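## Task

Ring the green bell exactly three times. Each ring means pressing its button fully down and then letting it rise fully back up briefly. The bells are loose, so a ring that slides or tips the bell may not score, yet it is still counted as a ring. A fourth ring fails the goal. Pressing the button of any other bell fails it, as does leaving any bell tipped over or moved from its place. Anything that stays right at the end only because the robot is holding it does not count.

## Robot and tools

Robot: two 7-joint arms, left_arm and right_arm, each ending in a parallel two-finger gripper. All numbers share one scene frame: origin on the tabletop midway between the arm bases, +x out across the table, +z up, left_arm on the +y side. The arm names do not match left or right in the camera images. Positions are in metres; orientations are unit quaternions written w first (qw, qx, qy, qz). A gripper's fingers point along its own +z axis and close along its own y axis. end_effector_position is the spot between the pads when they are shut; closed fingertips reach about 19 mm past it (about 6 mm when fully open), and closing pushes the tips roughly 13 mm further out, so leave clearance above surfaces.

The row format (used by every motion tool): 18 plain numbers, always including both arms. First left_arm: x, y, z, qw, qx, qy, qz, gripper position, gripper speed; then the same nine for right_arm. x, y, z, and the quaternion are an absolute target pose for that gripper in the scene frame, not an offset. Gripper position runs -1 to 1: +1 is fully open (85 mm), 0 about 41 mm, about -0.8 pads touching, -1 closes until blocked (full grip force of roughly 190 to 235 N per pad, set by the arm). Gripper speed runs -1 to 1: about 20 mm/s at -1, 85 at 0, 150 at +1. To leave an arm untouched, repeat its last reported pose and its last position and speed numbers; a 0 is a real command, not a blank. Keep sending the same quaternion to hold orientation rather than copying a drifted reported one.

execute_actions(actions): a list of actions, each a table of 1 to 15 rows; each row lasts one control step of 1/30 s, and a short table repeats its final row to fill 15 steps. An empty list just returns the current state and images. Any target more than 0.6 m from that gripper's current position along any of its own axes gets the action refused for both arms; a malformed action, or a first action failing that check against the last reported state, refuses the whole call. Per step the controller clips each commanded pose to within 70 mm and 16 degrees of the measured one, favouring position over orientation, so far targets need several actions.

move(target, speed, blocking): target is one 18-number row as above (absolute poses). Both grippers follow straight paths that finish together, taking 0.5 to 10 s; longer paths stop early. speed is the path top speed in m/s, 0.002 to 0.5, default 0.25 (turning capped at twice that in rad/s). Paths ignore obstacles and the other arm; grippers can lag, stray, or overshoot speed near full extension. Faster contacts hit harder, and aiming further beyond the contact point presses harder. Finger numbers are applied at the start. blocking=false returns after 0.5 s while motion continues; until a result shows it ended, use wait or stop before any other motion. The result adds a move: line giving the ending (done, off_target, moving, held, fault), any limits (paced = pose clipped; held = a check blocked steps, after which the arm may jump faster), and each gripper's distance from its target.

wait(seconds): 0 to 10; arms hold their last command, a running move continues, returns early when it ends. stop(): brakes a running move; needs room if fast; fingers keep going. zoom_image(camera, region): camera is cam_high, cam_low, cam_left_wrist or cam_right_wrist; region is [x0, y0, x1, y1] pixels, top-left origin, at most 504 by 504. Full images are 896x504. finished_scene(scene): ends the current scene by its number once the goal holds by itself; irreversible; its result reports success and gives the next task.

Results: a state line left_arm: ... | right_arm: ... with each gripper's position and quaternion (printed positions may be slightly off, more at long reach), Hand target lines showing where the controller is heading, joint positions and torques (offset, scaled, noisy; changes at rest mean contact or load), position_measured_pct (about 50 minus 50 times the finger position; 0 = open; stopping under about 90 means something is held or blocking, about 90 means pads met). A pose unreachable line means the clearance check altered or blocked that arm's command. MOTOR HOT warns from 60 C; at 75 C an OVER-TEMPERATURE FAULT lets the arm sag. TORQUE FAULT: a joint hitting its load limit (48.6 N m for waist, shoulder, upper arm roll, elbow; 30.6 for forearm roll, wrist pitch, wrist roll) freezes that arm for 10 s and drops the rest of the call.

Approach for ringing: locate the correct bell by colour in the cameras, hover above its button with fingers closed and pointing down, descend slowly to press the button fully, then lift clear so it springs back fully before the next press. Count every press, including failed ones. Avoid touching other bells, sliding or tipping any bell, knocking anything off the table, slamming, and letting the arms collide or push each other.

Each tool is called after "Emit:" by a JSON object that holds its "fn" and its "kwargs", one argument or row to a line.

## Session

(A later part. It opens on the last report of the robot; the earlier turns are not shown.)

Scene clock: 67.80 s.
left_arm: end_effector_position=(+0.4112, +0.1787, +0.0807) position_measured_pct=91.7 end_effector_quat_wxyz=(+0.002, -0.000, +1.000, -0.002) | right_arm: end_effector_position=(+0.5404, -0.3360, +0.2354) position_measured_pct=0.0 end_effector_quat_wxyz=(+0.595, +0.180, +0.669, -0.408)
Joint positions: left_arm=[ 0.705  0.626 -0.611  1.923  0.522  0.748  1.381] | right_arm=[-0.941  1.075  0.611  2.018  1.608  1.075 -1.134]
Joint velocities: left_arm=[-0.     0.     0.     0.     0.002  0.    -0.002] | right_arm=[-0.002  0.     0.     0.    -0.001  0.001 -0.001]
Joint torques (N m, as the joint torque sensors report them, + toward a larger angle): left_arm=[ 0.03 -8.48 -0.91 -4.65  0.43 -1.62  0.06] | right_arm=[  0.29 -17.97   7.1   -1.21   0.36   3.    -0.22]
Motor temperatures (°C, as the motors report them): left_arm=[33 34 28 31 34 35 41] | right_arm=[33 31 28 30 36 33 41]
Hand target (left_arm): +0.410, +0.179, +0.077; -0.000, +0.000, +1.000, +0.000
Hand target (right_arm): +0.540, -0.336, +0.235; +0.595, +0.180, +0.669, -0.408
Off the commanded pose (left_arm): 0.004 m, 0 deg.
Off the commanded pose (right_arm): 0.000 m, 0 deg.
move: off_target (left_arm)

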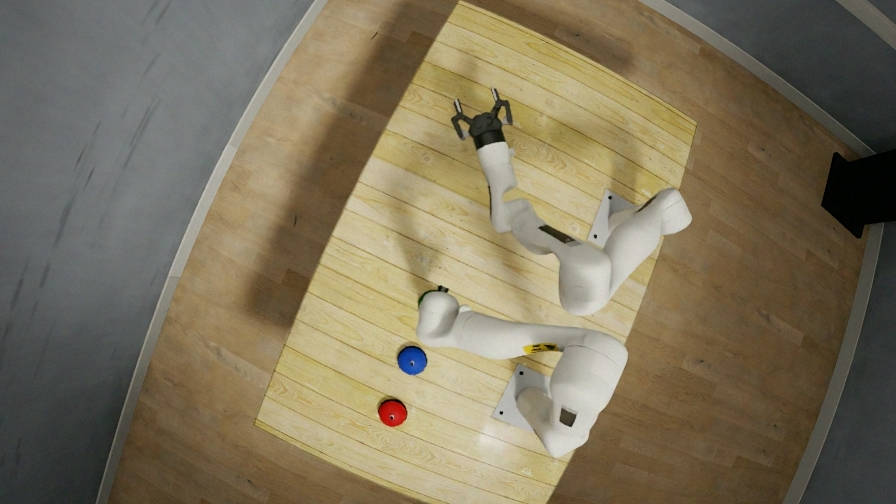

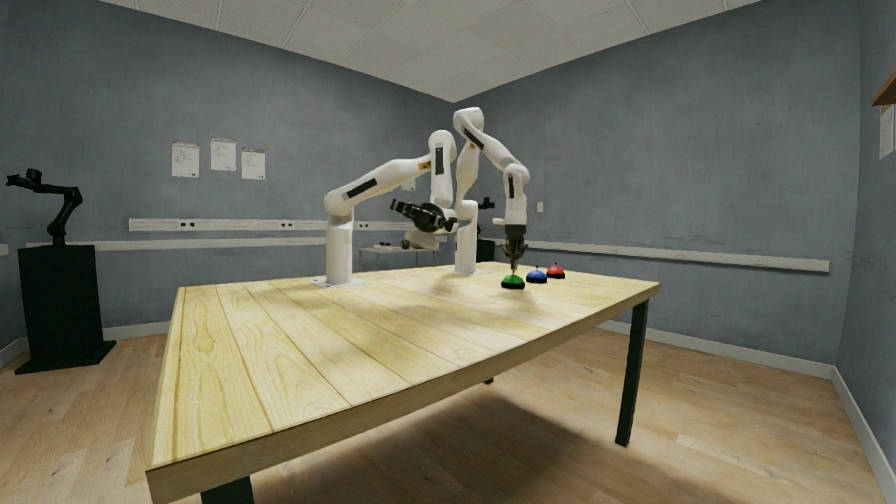

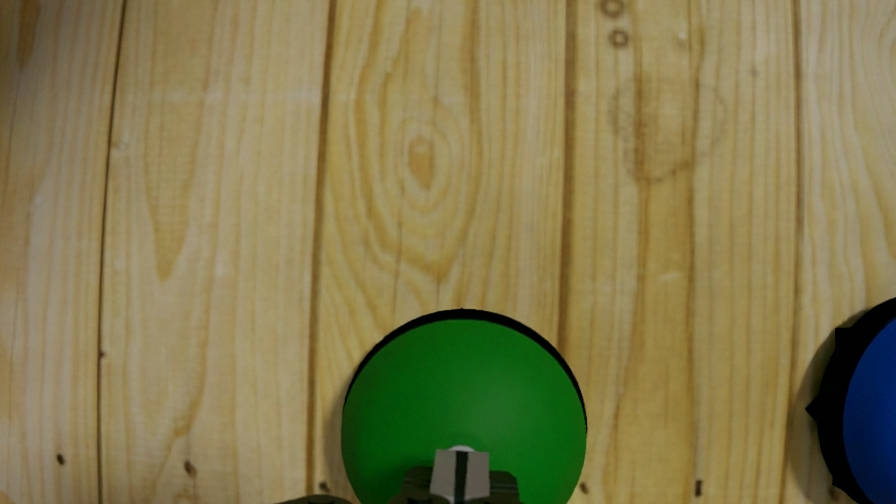

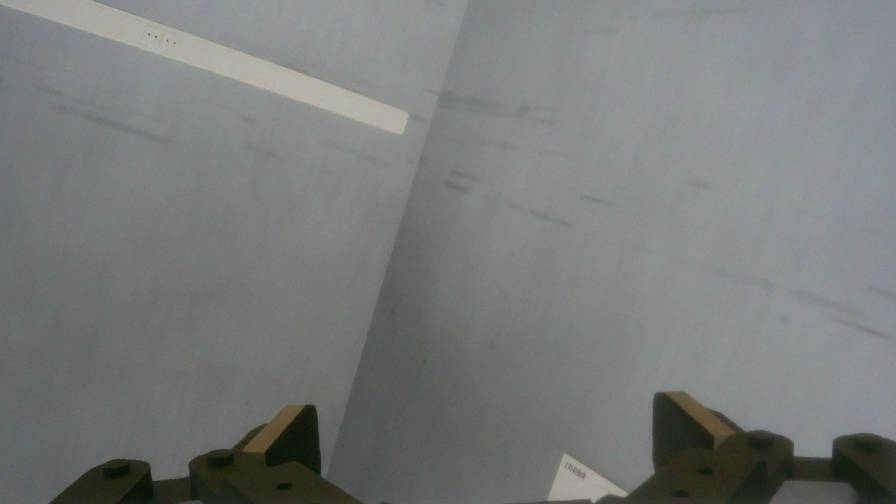

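Emit:
{"fn": "execute_actions", "kwargs": {
  "actions": [
    [[0.410,0.179,0.0765,0,0,1,0,-1,1,0.5404,-0.336,0.2354,0.595,0.18,0.669,-0.408,1,0],[0.410,0.179,0.076,0,0,1,0,-1,1,0.5404,-0.336,0.2354,0.595,0.18,0.669,-0.408,1,0],[0.410,0.179,0.0755,0,0,1,0,-1,1,0.5404,-0.336,0.2354,0.595,0.18,0.669,-0.408,1,0]]
  ]
}}

Emit:
{"fn": "zoom_image", "kwargs": {
  "camera": "cam_low",
  "region": [495,255,535,295]
}}

Scene clock: 73.87 s.
left_arm: end_effector_position=(+0.4118, +0.1786, +0.0805) position_measured_pct=91.7 end_effector_quat_wxyz=(+0.003, -0.000, +1.000, -0.003) | right_arm: end_effector_position=(+0.5404, -0.3360, +0.2354) position_measured_pct=0.0 end_effector_quat_wxyz=(+0.595, +0.180, +0.669, -0.408)
Joint positions: left_arm=[ 0.704  0.626 -0.611  1.924  0.525  0.746  1.378] | right_arm=[-0.941  1.075  0.611  2.018  1.608  1.075 -1.134]
Joint velocities: left_arm=[ 0.001  0.001 -0.002  0.002  0.003  0.002 -0.001] | right_arm=[ 0.001 -0.     0.     0.    -0.     0.    -0.001]
Joint torques (N m, as the joint torque sensors report them, + toward a larger angle): left_arm=[-0.26 -6.04 -0.62 -4.11  0.68 -2.36 -0.04] | right_arm=[  0.29 -17.88   7.02  -1.46   0.43   3.    -0.04]
Motor temperatures (°C, as the motors report them): left_arm=[33 34 28 31 34 35 41] | right_arm=[33 31 28 30 36 33 41]
Hand target (left_arm): +0.410, +0.179, +0.076; +0.000, +0.000, +1.000, +0.000
Hand target (right_arm): +0.540, -0.336, +0.235; +0.595, +0.180, +0.669, -0.408
Off the commanded pose (left_arm): 0.005 m, 1 deg.
Off the commanded pose (right_arm): 0.000 m, 0 deg.

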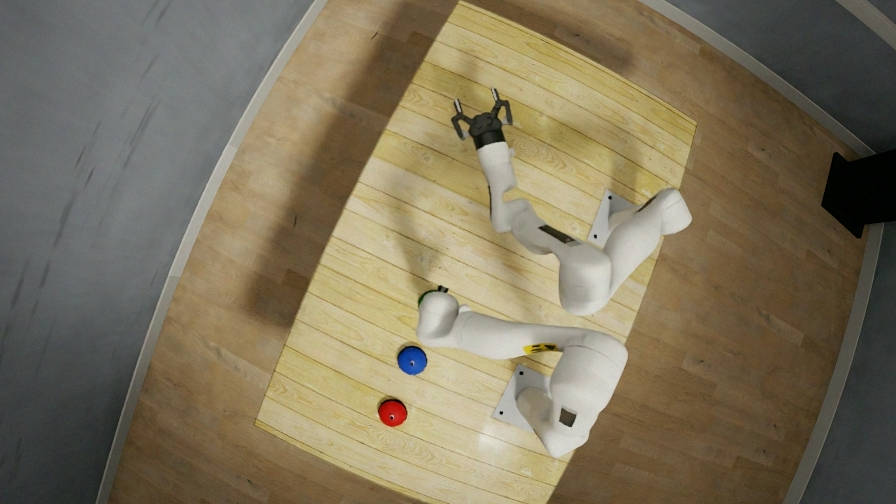

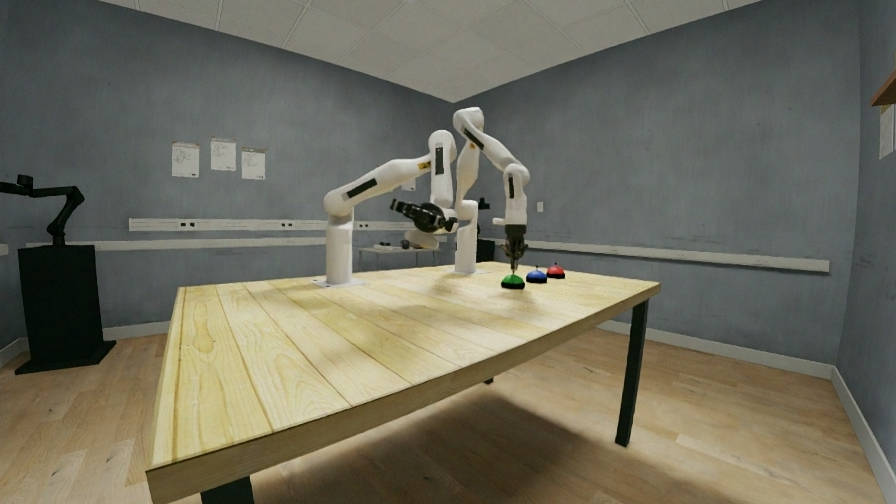

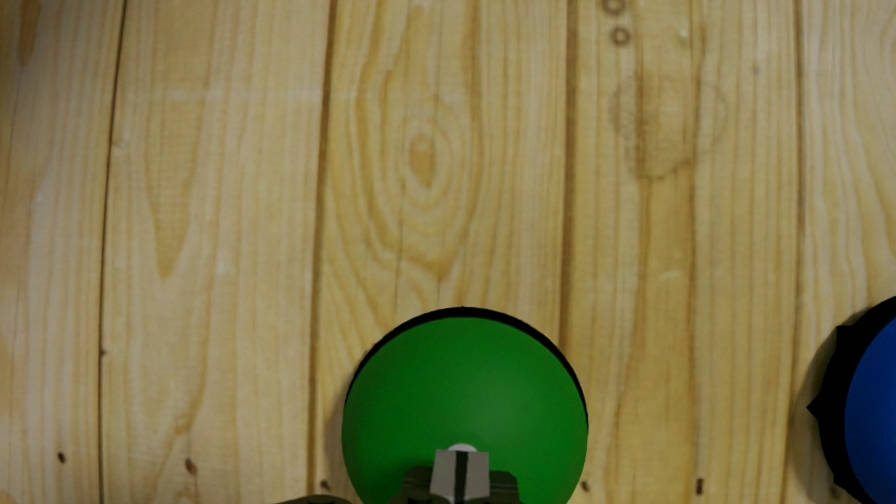

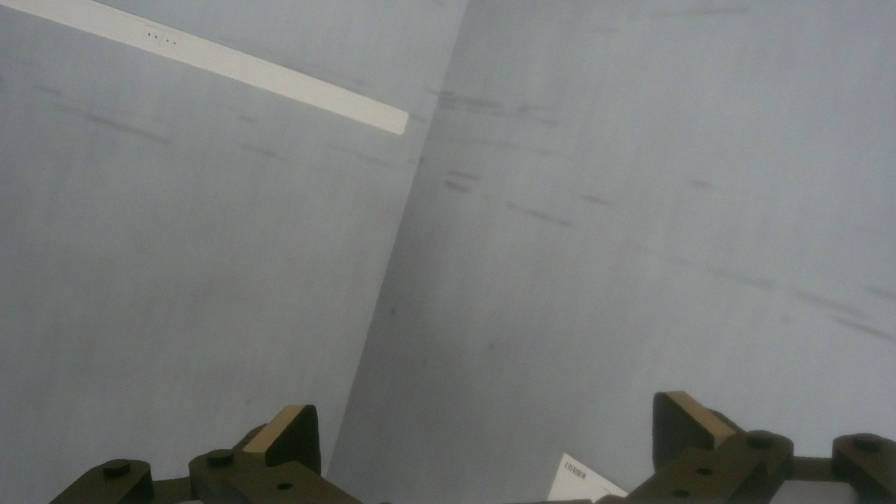

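Region (495, 255, 535, 295) of cam_low's 896x504 image, scaled by 12.600, with more detail than that image has.

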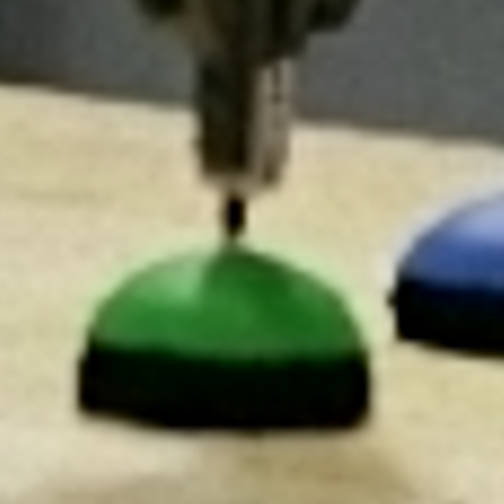

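Bottomed out. Release.

Emit:
{"fn": "move", "kwargs": {
  "target": [0.410,0.179,0.094,0,0,1,0,-1,1,0.5404,-0.336,0.2354,0.595,0.18,0.669,-0.408,1,0],
  "speed": 0.05
}}

Emit:
{"fn": "zoom_image", "kwargs": {
  "camera": "cam_low",
  "region": [495,255,535,295]
}}

Scene clock: 79.10 s.
left_arm: end_effector_position=(+0.4100, +0.1791, +0.0939) position_measured_pct=91.7 end_effector_quat_wxyz=(-0.000, -0.000, +1.000, +0.000) | right_arm: end_effector_position=(+0.5404, -0.3360, +0.2354) position_measured_pct=0.0 end_effector_quat_wxyz=(+0.595, +0.180, +0.669, -0.408)
Joint positions: left_arm=[ 0.722  0.604 -0.633  1.909  0.493  0.789  1.406] | right_arm=[-0.941  1.075  0.611  2.018  1.608  1.075 -1.134]
Joint velocities: left_arm=[ 0.003 -0.001  0.001 -0.001 -0.     0.    -0.   ] | right_arm=[ 0.     0.001  0.    -0.     0.    -0.001  0.001]
Joint torques (N m, as the joint torque sensors report them, + toward a larger angle): left_arm=[ -0.16 -14.59  -2.4   -5.58  -0.33  -0.05  -0.07] | right_arm=[  0.35 -17.87   7.08  -1.11   0.24   3.03  -0.18]
Motor temperatures (°C, as the motors report them): left_arm=[33 34 28 31 34 35 41] | right_arm=[33 31 28 30 36 33 41]
Hand target (left_arm): +0.410, +0.179, +0.094; +0.000, -0.000, +1.000, -0.000
Hand target (right_arm): +0.540, -0.336, +0.235; +0.595, +0.180, +0.669, -0.408
Off the commanded pose (left_arm): 0.000 m, 0 deg.
Off the commanded pose (right_arm): 0.000 m, 0 deg.
move: done

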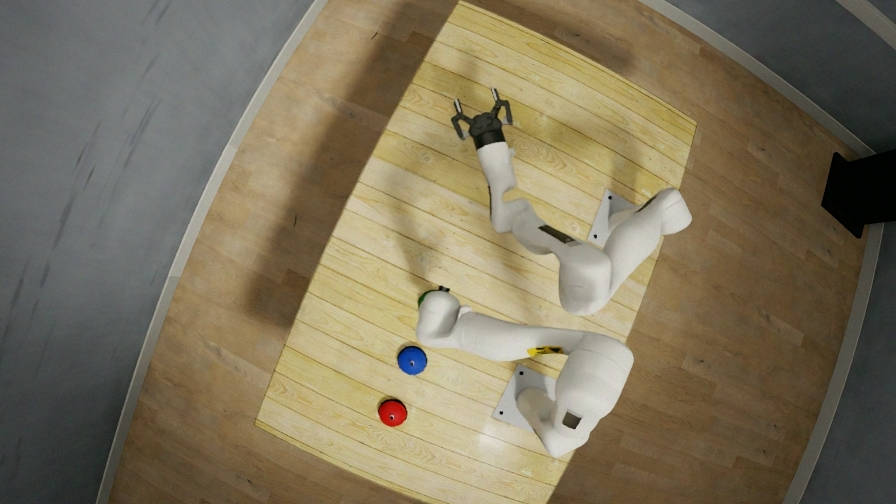

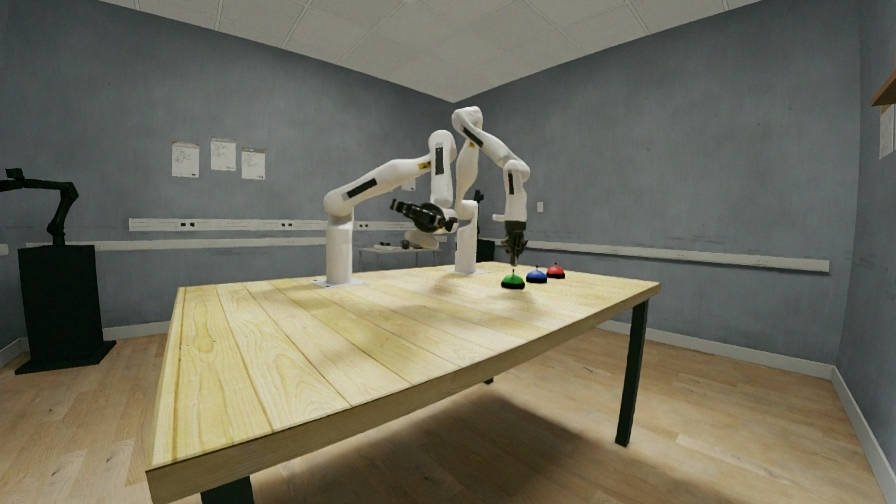

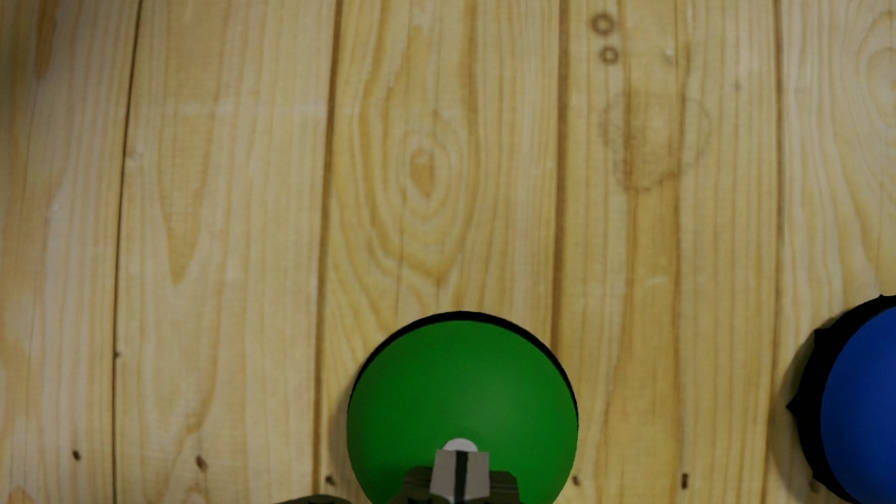

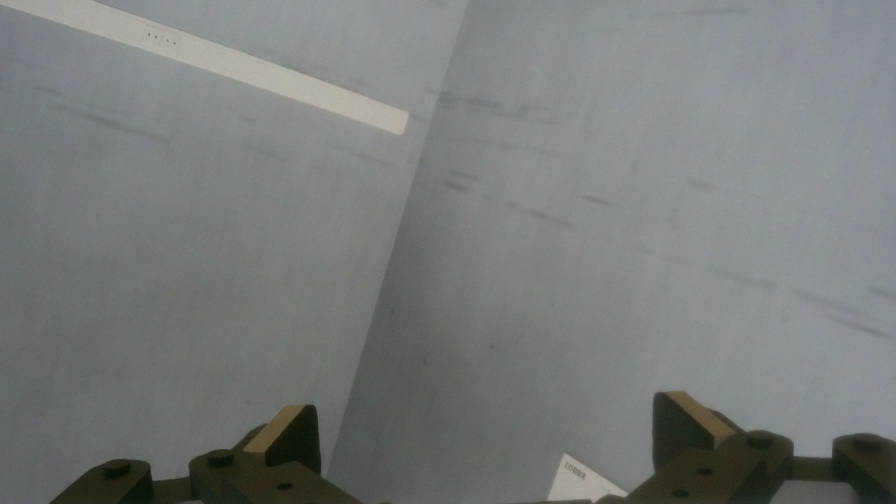

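Region (495, 255, 535, 295) of cam_low's 896x504 image, scaled by 12.600, with more detail than that image has.

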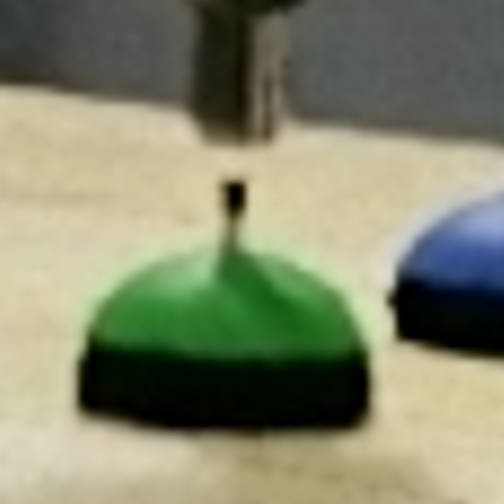

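Emit:
{"fn": "move", "kwargs": {
  "target": [0.410,0.179,0.0775,0,0,1,0,-1,1,0.5404,-0.336,0.2354,0.595,0.18,0.669,-0.408,1,0],
  "speed": 0.04
}}

Scene clock: 83.07 s.
left_arm: end_effector_position=(+0.4111, +0.1787, +0.0808) position_measured_pct=91.7 end_effector_quat_wxyz=(+0.002, -0.000, +1.000, -0.002) | right_arm: end_effector_position=(+0.5404, -0.3360, +0.2354) position_measured_pct=0.0 end_effector_quat_wxyz=(+0.595, +0.180, +0.669, -0.408)
Joint positions: left_arm=[ 0.706  0.626 -0.613  1.923  0.522  0.75   1.381] | right_arm=[-0.941  1.075  0.611  2.018  1.608  1.075 -1.134]
Joint velocities: left_arm=[-0.001  0.001 -0.002  0.     0.003  0.001 -0.002] | right_arm=[-0.002 -0.     0.     0.    -0.    -0.001  0.   ]
Joint torques (N m, as the joint torque sensors report them, + toward a larger angle): left_arm=[-0.08 -8.91 -0.65 -4.69  0.17 -1.42  0.24] | right_arm=[  0.36 -17.87   7.33  -1.08   0.48   2.89  -0.18]
Motor temperatures (°C, as the motors report them): left_arm=[33 34 28 31 34 35 41] | right_arm=[33 31 28 30 36 33 41]
Hand target (left_arm): +0.410, +0.179, +0.078; +0.000, +0.000, +1.000, +0.000
Hand target (right_arm): +0.540, -0.336, +0.235; +0.595, +0.180, +0.669, -0.408
Off the commanded pose (left_arm): 0.003 m, 0 deg.
Off the commanded pose (right_arm): 0.000 m, 0 deg.
move: done

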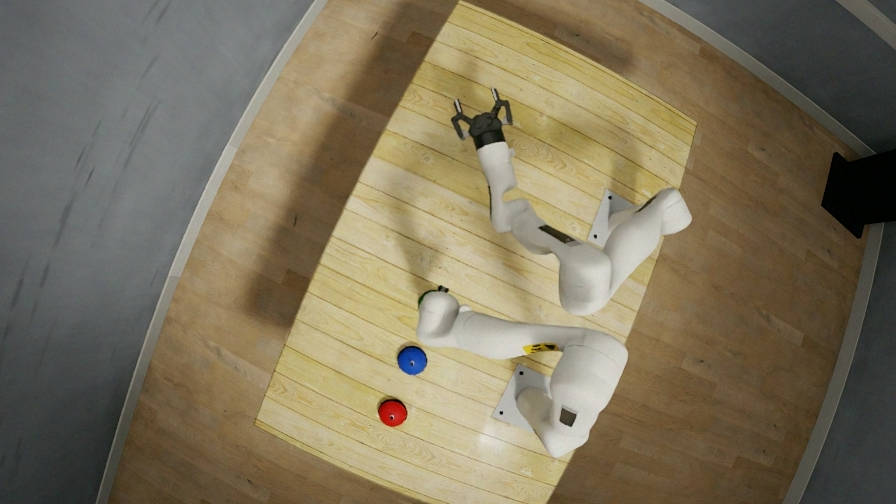

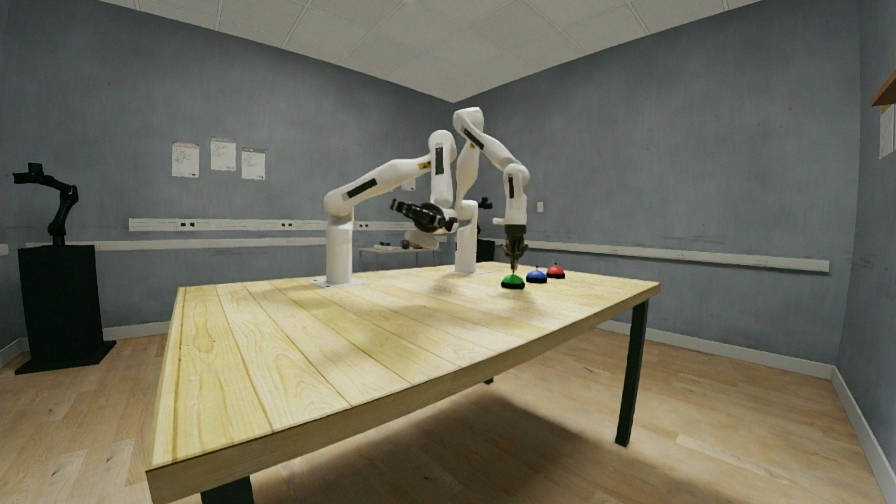

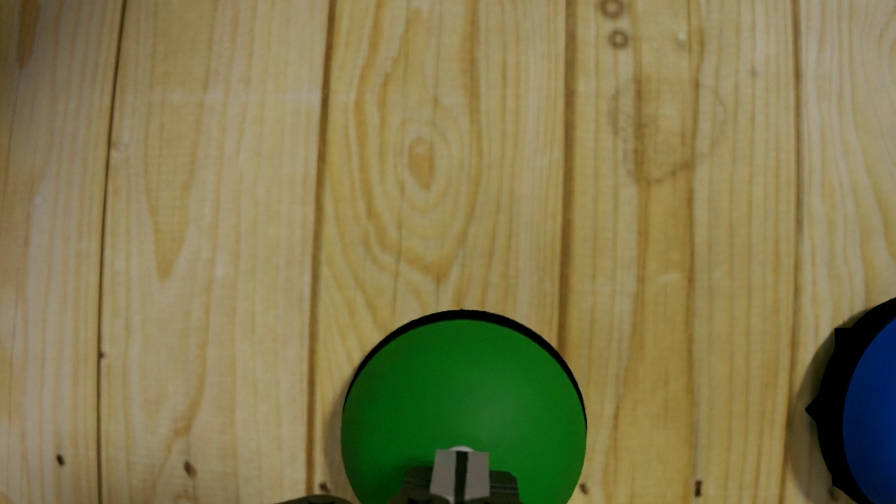

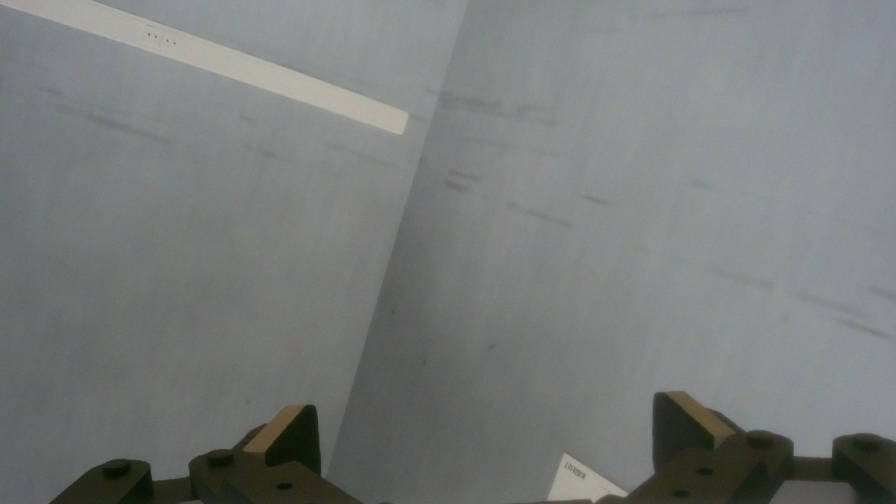

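Emit:
{"fn": "move", "kwargs": {
  "target": [0.410,0.179,0.094,0,0,1,0,-1,1,0.5404,-0.336,0.2354,0.595,0.18,0.669,-0.408,1,0],
  "speed": 0.05
}}

Emit:
{"fn": "zoom_image", "kwargs": {
  "camera": "cam_low",
  "region": [495,255,535,295]
}}

Scene clock: 86.67 s.
left_arm: end_effector_position=(+0.4100, +0.1791, +0.0939) position_measured_pct=91.7 end_effector_quat_wxyz=(-0.000, -0.000, +1.000, +0.000) | right_arm: end_effector_position=(+0.5404, -0.3360, +0.2354) position_measured_pct=0.0 end_effector_quat_wxyz=(+0.595, +0.180, +0.669, -0.408)
Joint positions: left_arm=[ 0.723  0.604 -0.633  1.909  0.494  0.789  1.406] | right_arm=[-0.941  1.075  0.611  2.018  1.608  1.075 -1.134]
Joint velocities: left_arm=[ 0.002 -0.002  0.002 -0.001 -0.002  0.001  0.002] | right_arm=[-0.001  0.002  0.     0.    -0.002 -0.     0.001]
Joint torques (N m, as the joint torque sensors report them, + toward a larger angle): left_arm=[ -0.02 -14.4   -2.81  -5.78  -0.22   0.01  -0.03] | right_arm=[  0.31 -17.8    7.18  -1.27   0.29   3.04  -0.1 ]
Motor temperatures (°C, as the motors report them): left_arm=[33 34 28 31 34 35 41] | right_arm=[33 31 28 30 36 33 41]
Hand target (left_arm): +0.410, +0.179, +0.094; +0.000, -0.000, +1.000, -0.000
Hand target (right_arm): +0.540, -0.336, +0.235; +0.595, +0.180, +0.669, -0.408
Off the commanded pose (left_arm): 0.000 m, 0 deg.
Off the commanded pose (right_arm): 0.000 m, 0 deg.
move: done

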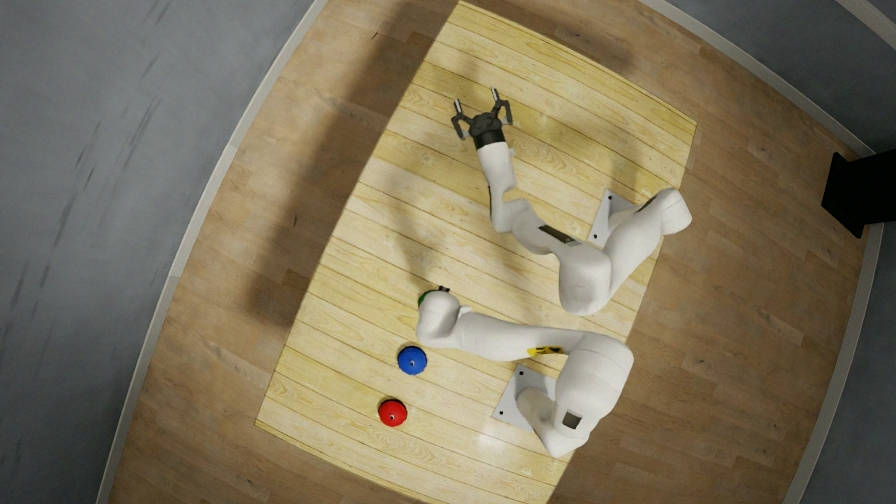

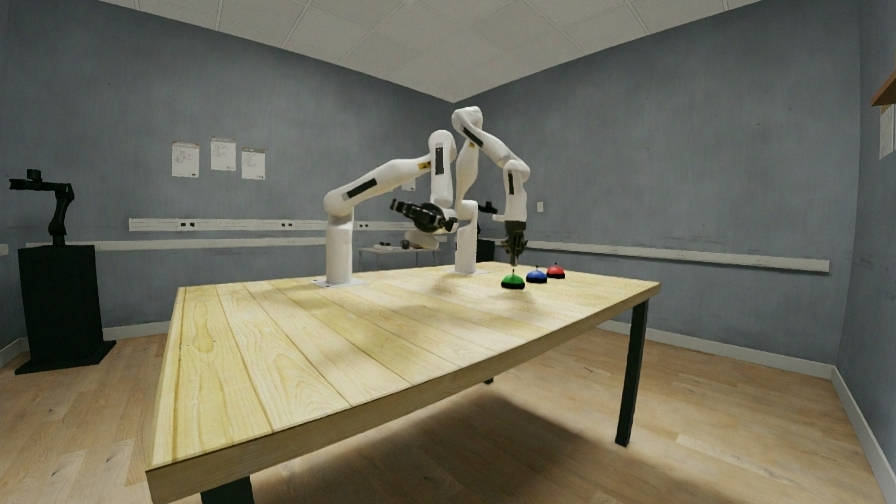

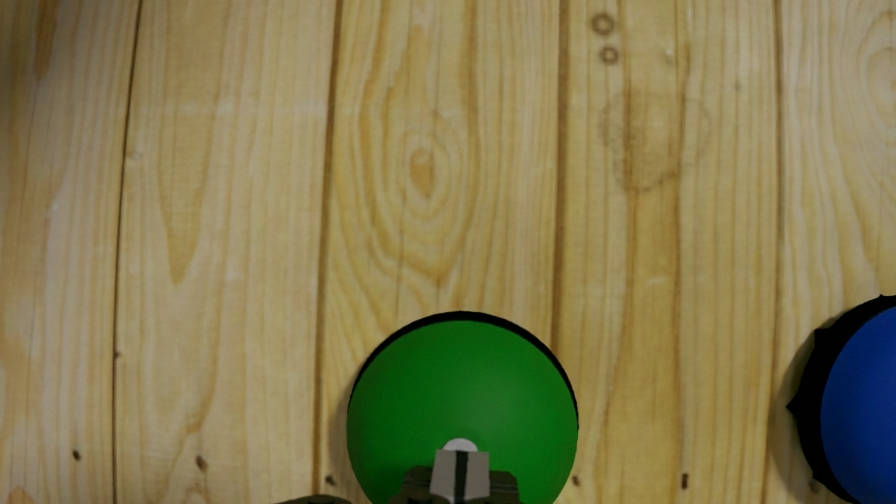

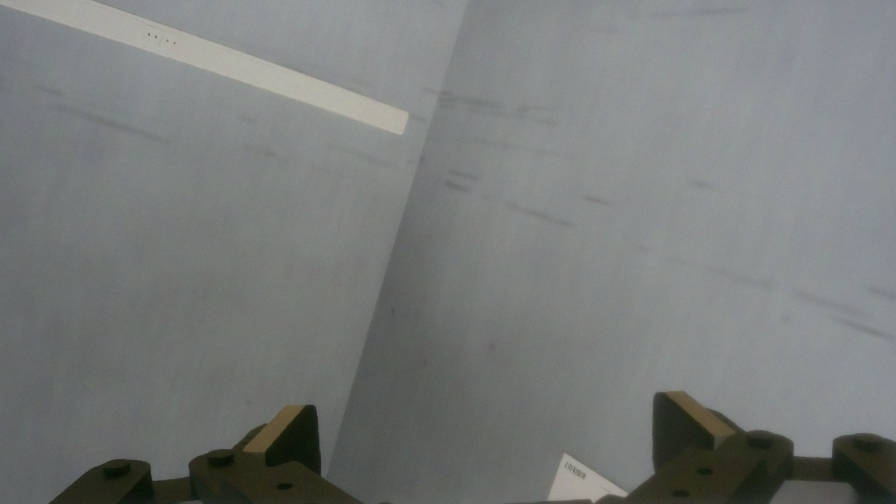

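Region (495, 255, 535, 295) of cam_low's 896x504 image, scaled by 12.600, with more detail than that image has.

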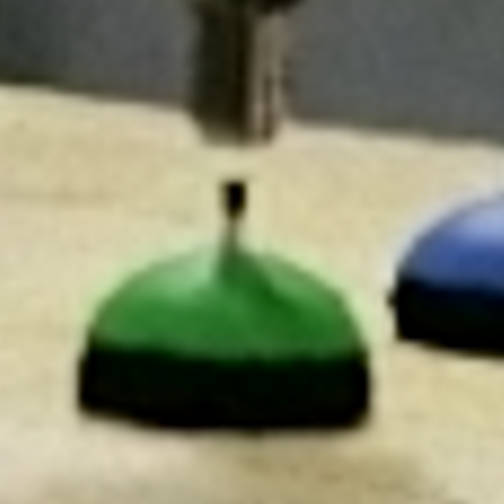

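Third ring.

Emit:
{"fn": "move", "kwargs": {
  "target": [0.410,0.179,0.0775,0,0,1,0,-1,1,0.5404,-0.336,0.2354,0.595,0.18,0.669,-0.408,1,0],
  "speed": 0.04
}}

Scene clock: 90.33 s.
left_arm: end_effector_position=(+0.4111, +0.1787, +0.0808) position_measured_pct=91.7 end_effector_quat_wxyz=(+0.002, -0.000, +1.000, -0.002) | right_arm: end_effector_position=(+0.5404, -0.3360, +0.2354) position_measured_pct=0.0 end_effector_quat_wxyz=(+0.595, +0.180, +0.669, -0.408)
Joint positions: left_arm=[ 0.707  0.626 -0.613  1.923  0.522  0.75   1.38 ] | right_arm=[-0.941  1.075  0.611  2.018  1.608  1.075 -1.134]
Joint velocities: left_arm=[-0.001 -0.    -0.001  0.002  0.005  0.001 -0.001] | right_arm=[-0.001  0.     0.     0.    -0.     0.    -0.001]
Joint torques (N m, as the joint torque sensors report them, + toward a larger angle): left_arm=[-0.06 -9.03 -0.92 -4.73  0.28 -1.57  0.35] | right_arm=[  0.38 -17.58   7.    -1.79   0.35   2.97  -0.18]
Motor temperatures (°C, as the motors report them): left_arm=[33 34 28 31 34 35 41] | right_arm=[33 31 28 30 36 33 41]
Hand target (left_arm): +0.410, +0.179, +0.078; +0.000, +0.000, +1.000, +0.000
Hand target (right_arm): +0.540, -0.336, +0.235; +0.595, +0.180, +0.669, -0.408
Off the commanded pose (left_arm): 0.003 m, 0 deg.
Off the commanded pose (right_arm): 0.000 m, 0 deg.
move: done

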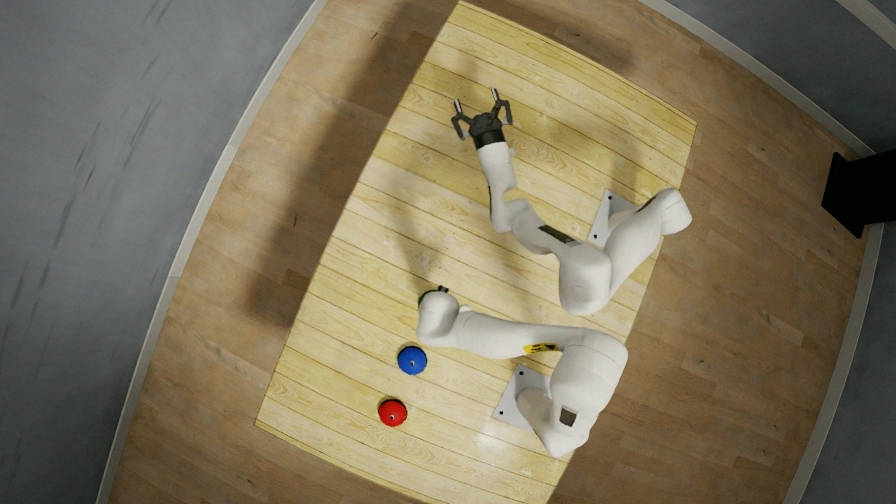

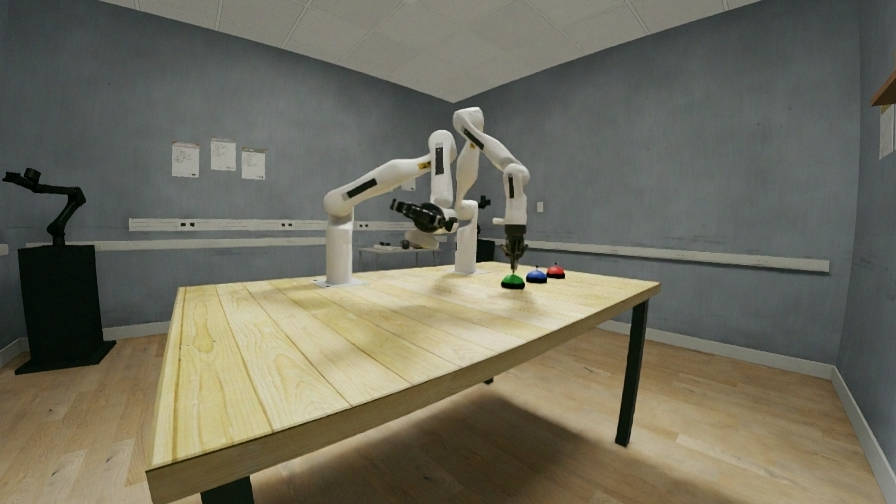

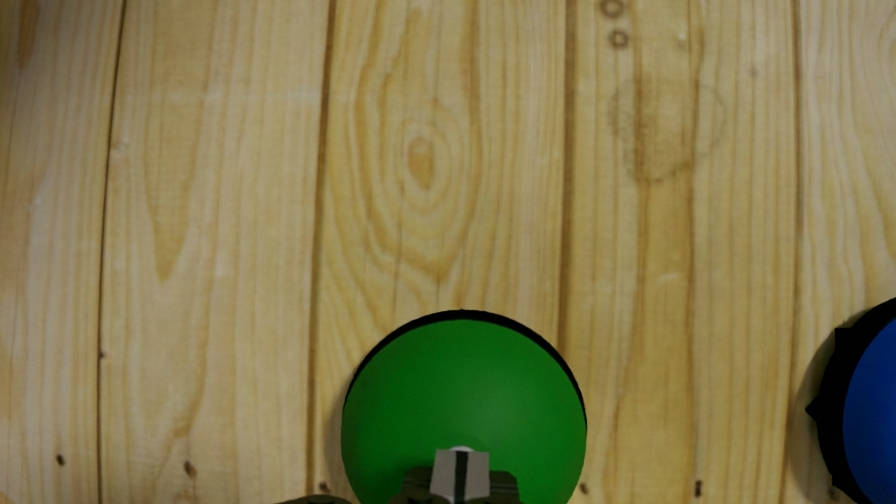

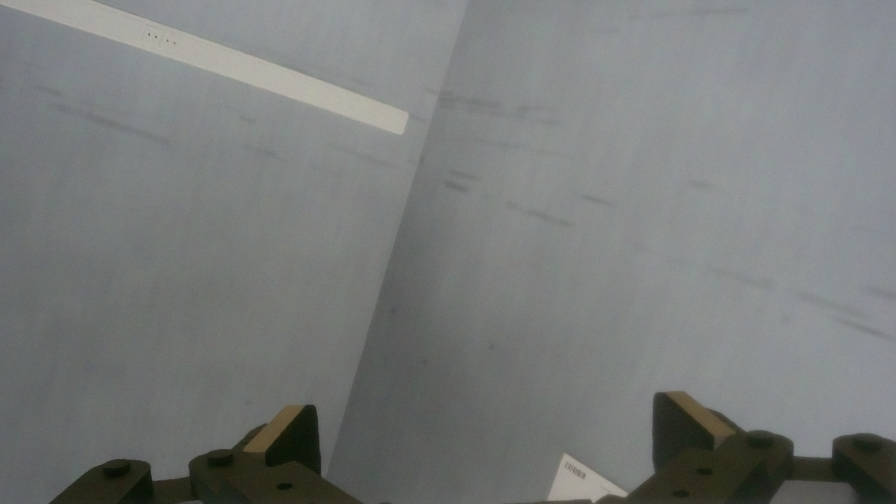

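Emit:
{"fn": "move", "kwargs": {
  "target": [0.410,0.179,0.13,0,0,1,0,-1,1,0.5404,-0.336,0.2354,0.595,0.18,0.669,-0.408,1,0],
  "speed": 0.12
}}

Scene clock: 93.30 s.
left_arm: end_effector_position=(+0.4100, +0.1792, +0.1297) position_measured_pct=91.7 end_effector_quat_wxyz=(-0.000, -0.000, +1.000, +0.000) | right_arm: end_effector_position=(+0.5404, -0.3360, +0.2354) position_measured_pct=0.0 end_effector_quat_wxyz=(+0.595, +0.180, +0.669, -0.408)
Joint positions: left_arm=[ 0.756  0.543 -0.676  1.868  0.432  0.882  1.459] | right_arm=[-0.941  1.075  0.611  2.018  1.608  1.075 -1.134]
Joint velocities: left_arm=[ 0.003 -0.005  0.001  0.002 -0.    -0.    -0.001] | right_arm=[ 0.001 -0.    -0.    -0.     0.001  0.002  0.   ]
Joint torques (N m, as the joint torque sensors report them, + toward a larger angle): left_arm=[  0.28 -14.32  -2.76  -6.35  -0.32   0.06  -0.17] | right_arm=[  0.09 -17.36   7.27  -1.36   0.46   3.08  -0.16]
Motor temperatures (°C, as the motors report them): left_arm=[33 34 28 31 34 35 41] | right_arm=[33 31 28 30 36 33 41]
Hand target (left_arm): +0.410, +0.179, +0.130; -0.000, -0.000, +1.000, -0.000
Hand target (right_arm): +0.540, -0.336, +0.235; +0.595, +0.180, +0.669, -0.408
Off the commanded pose (left_arm): 0.000 m, 0 deg.
Off the commanded pose (right_arm): 0.000 m, 0 deg.
move: done

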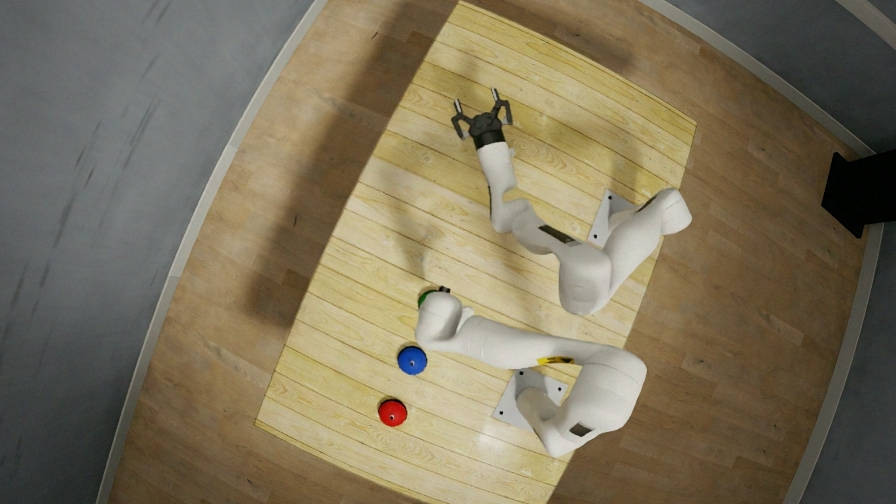

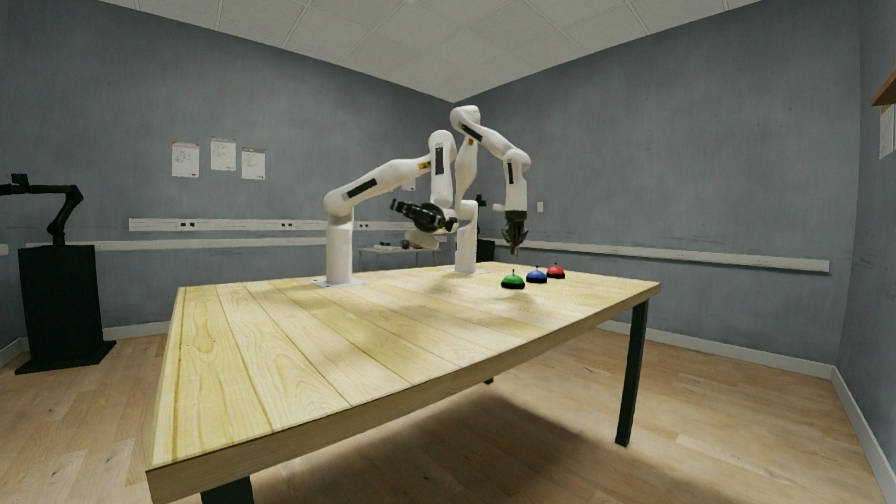

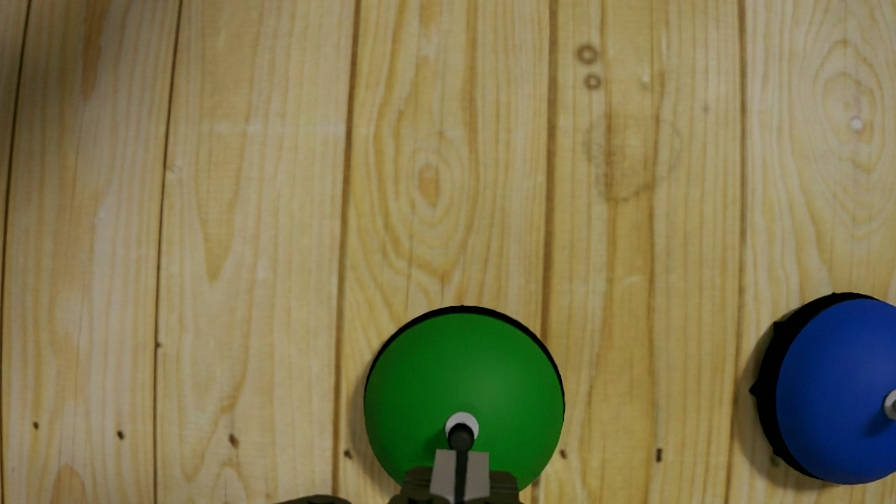

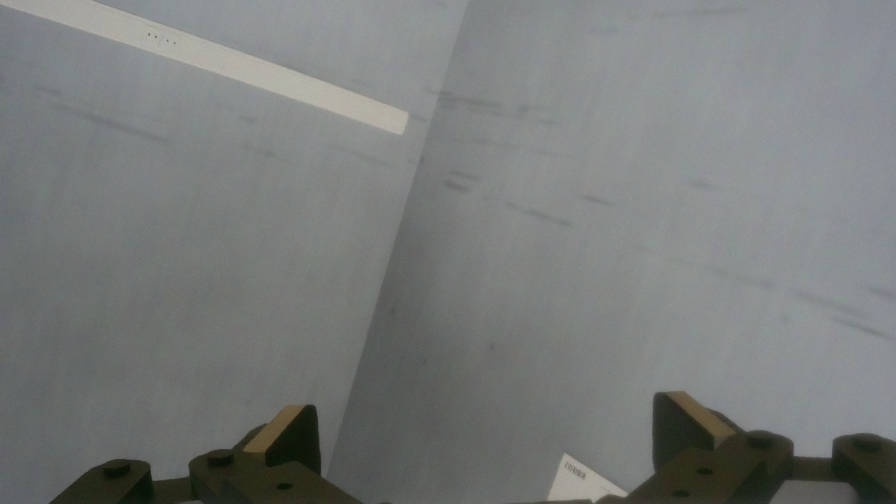

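Emit:
{"fn": "finished_scene", "kwargs": {
  "scene": 1
}}

The scene is finished: the task was done.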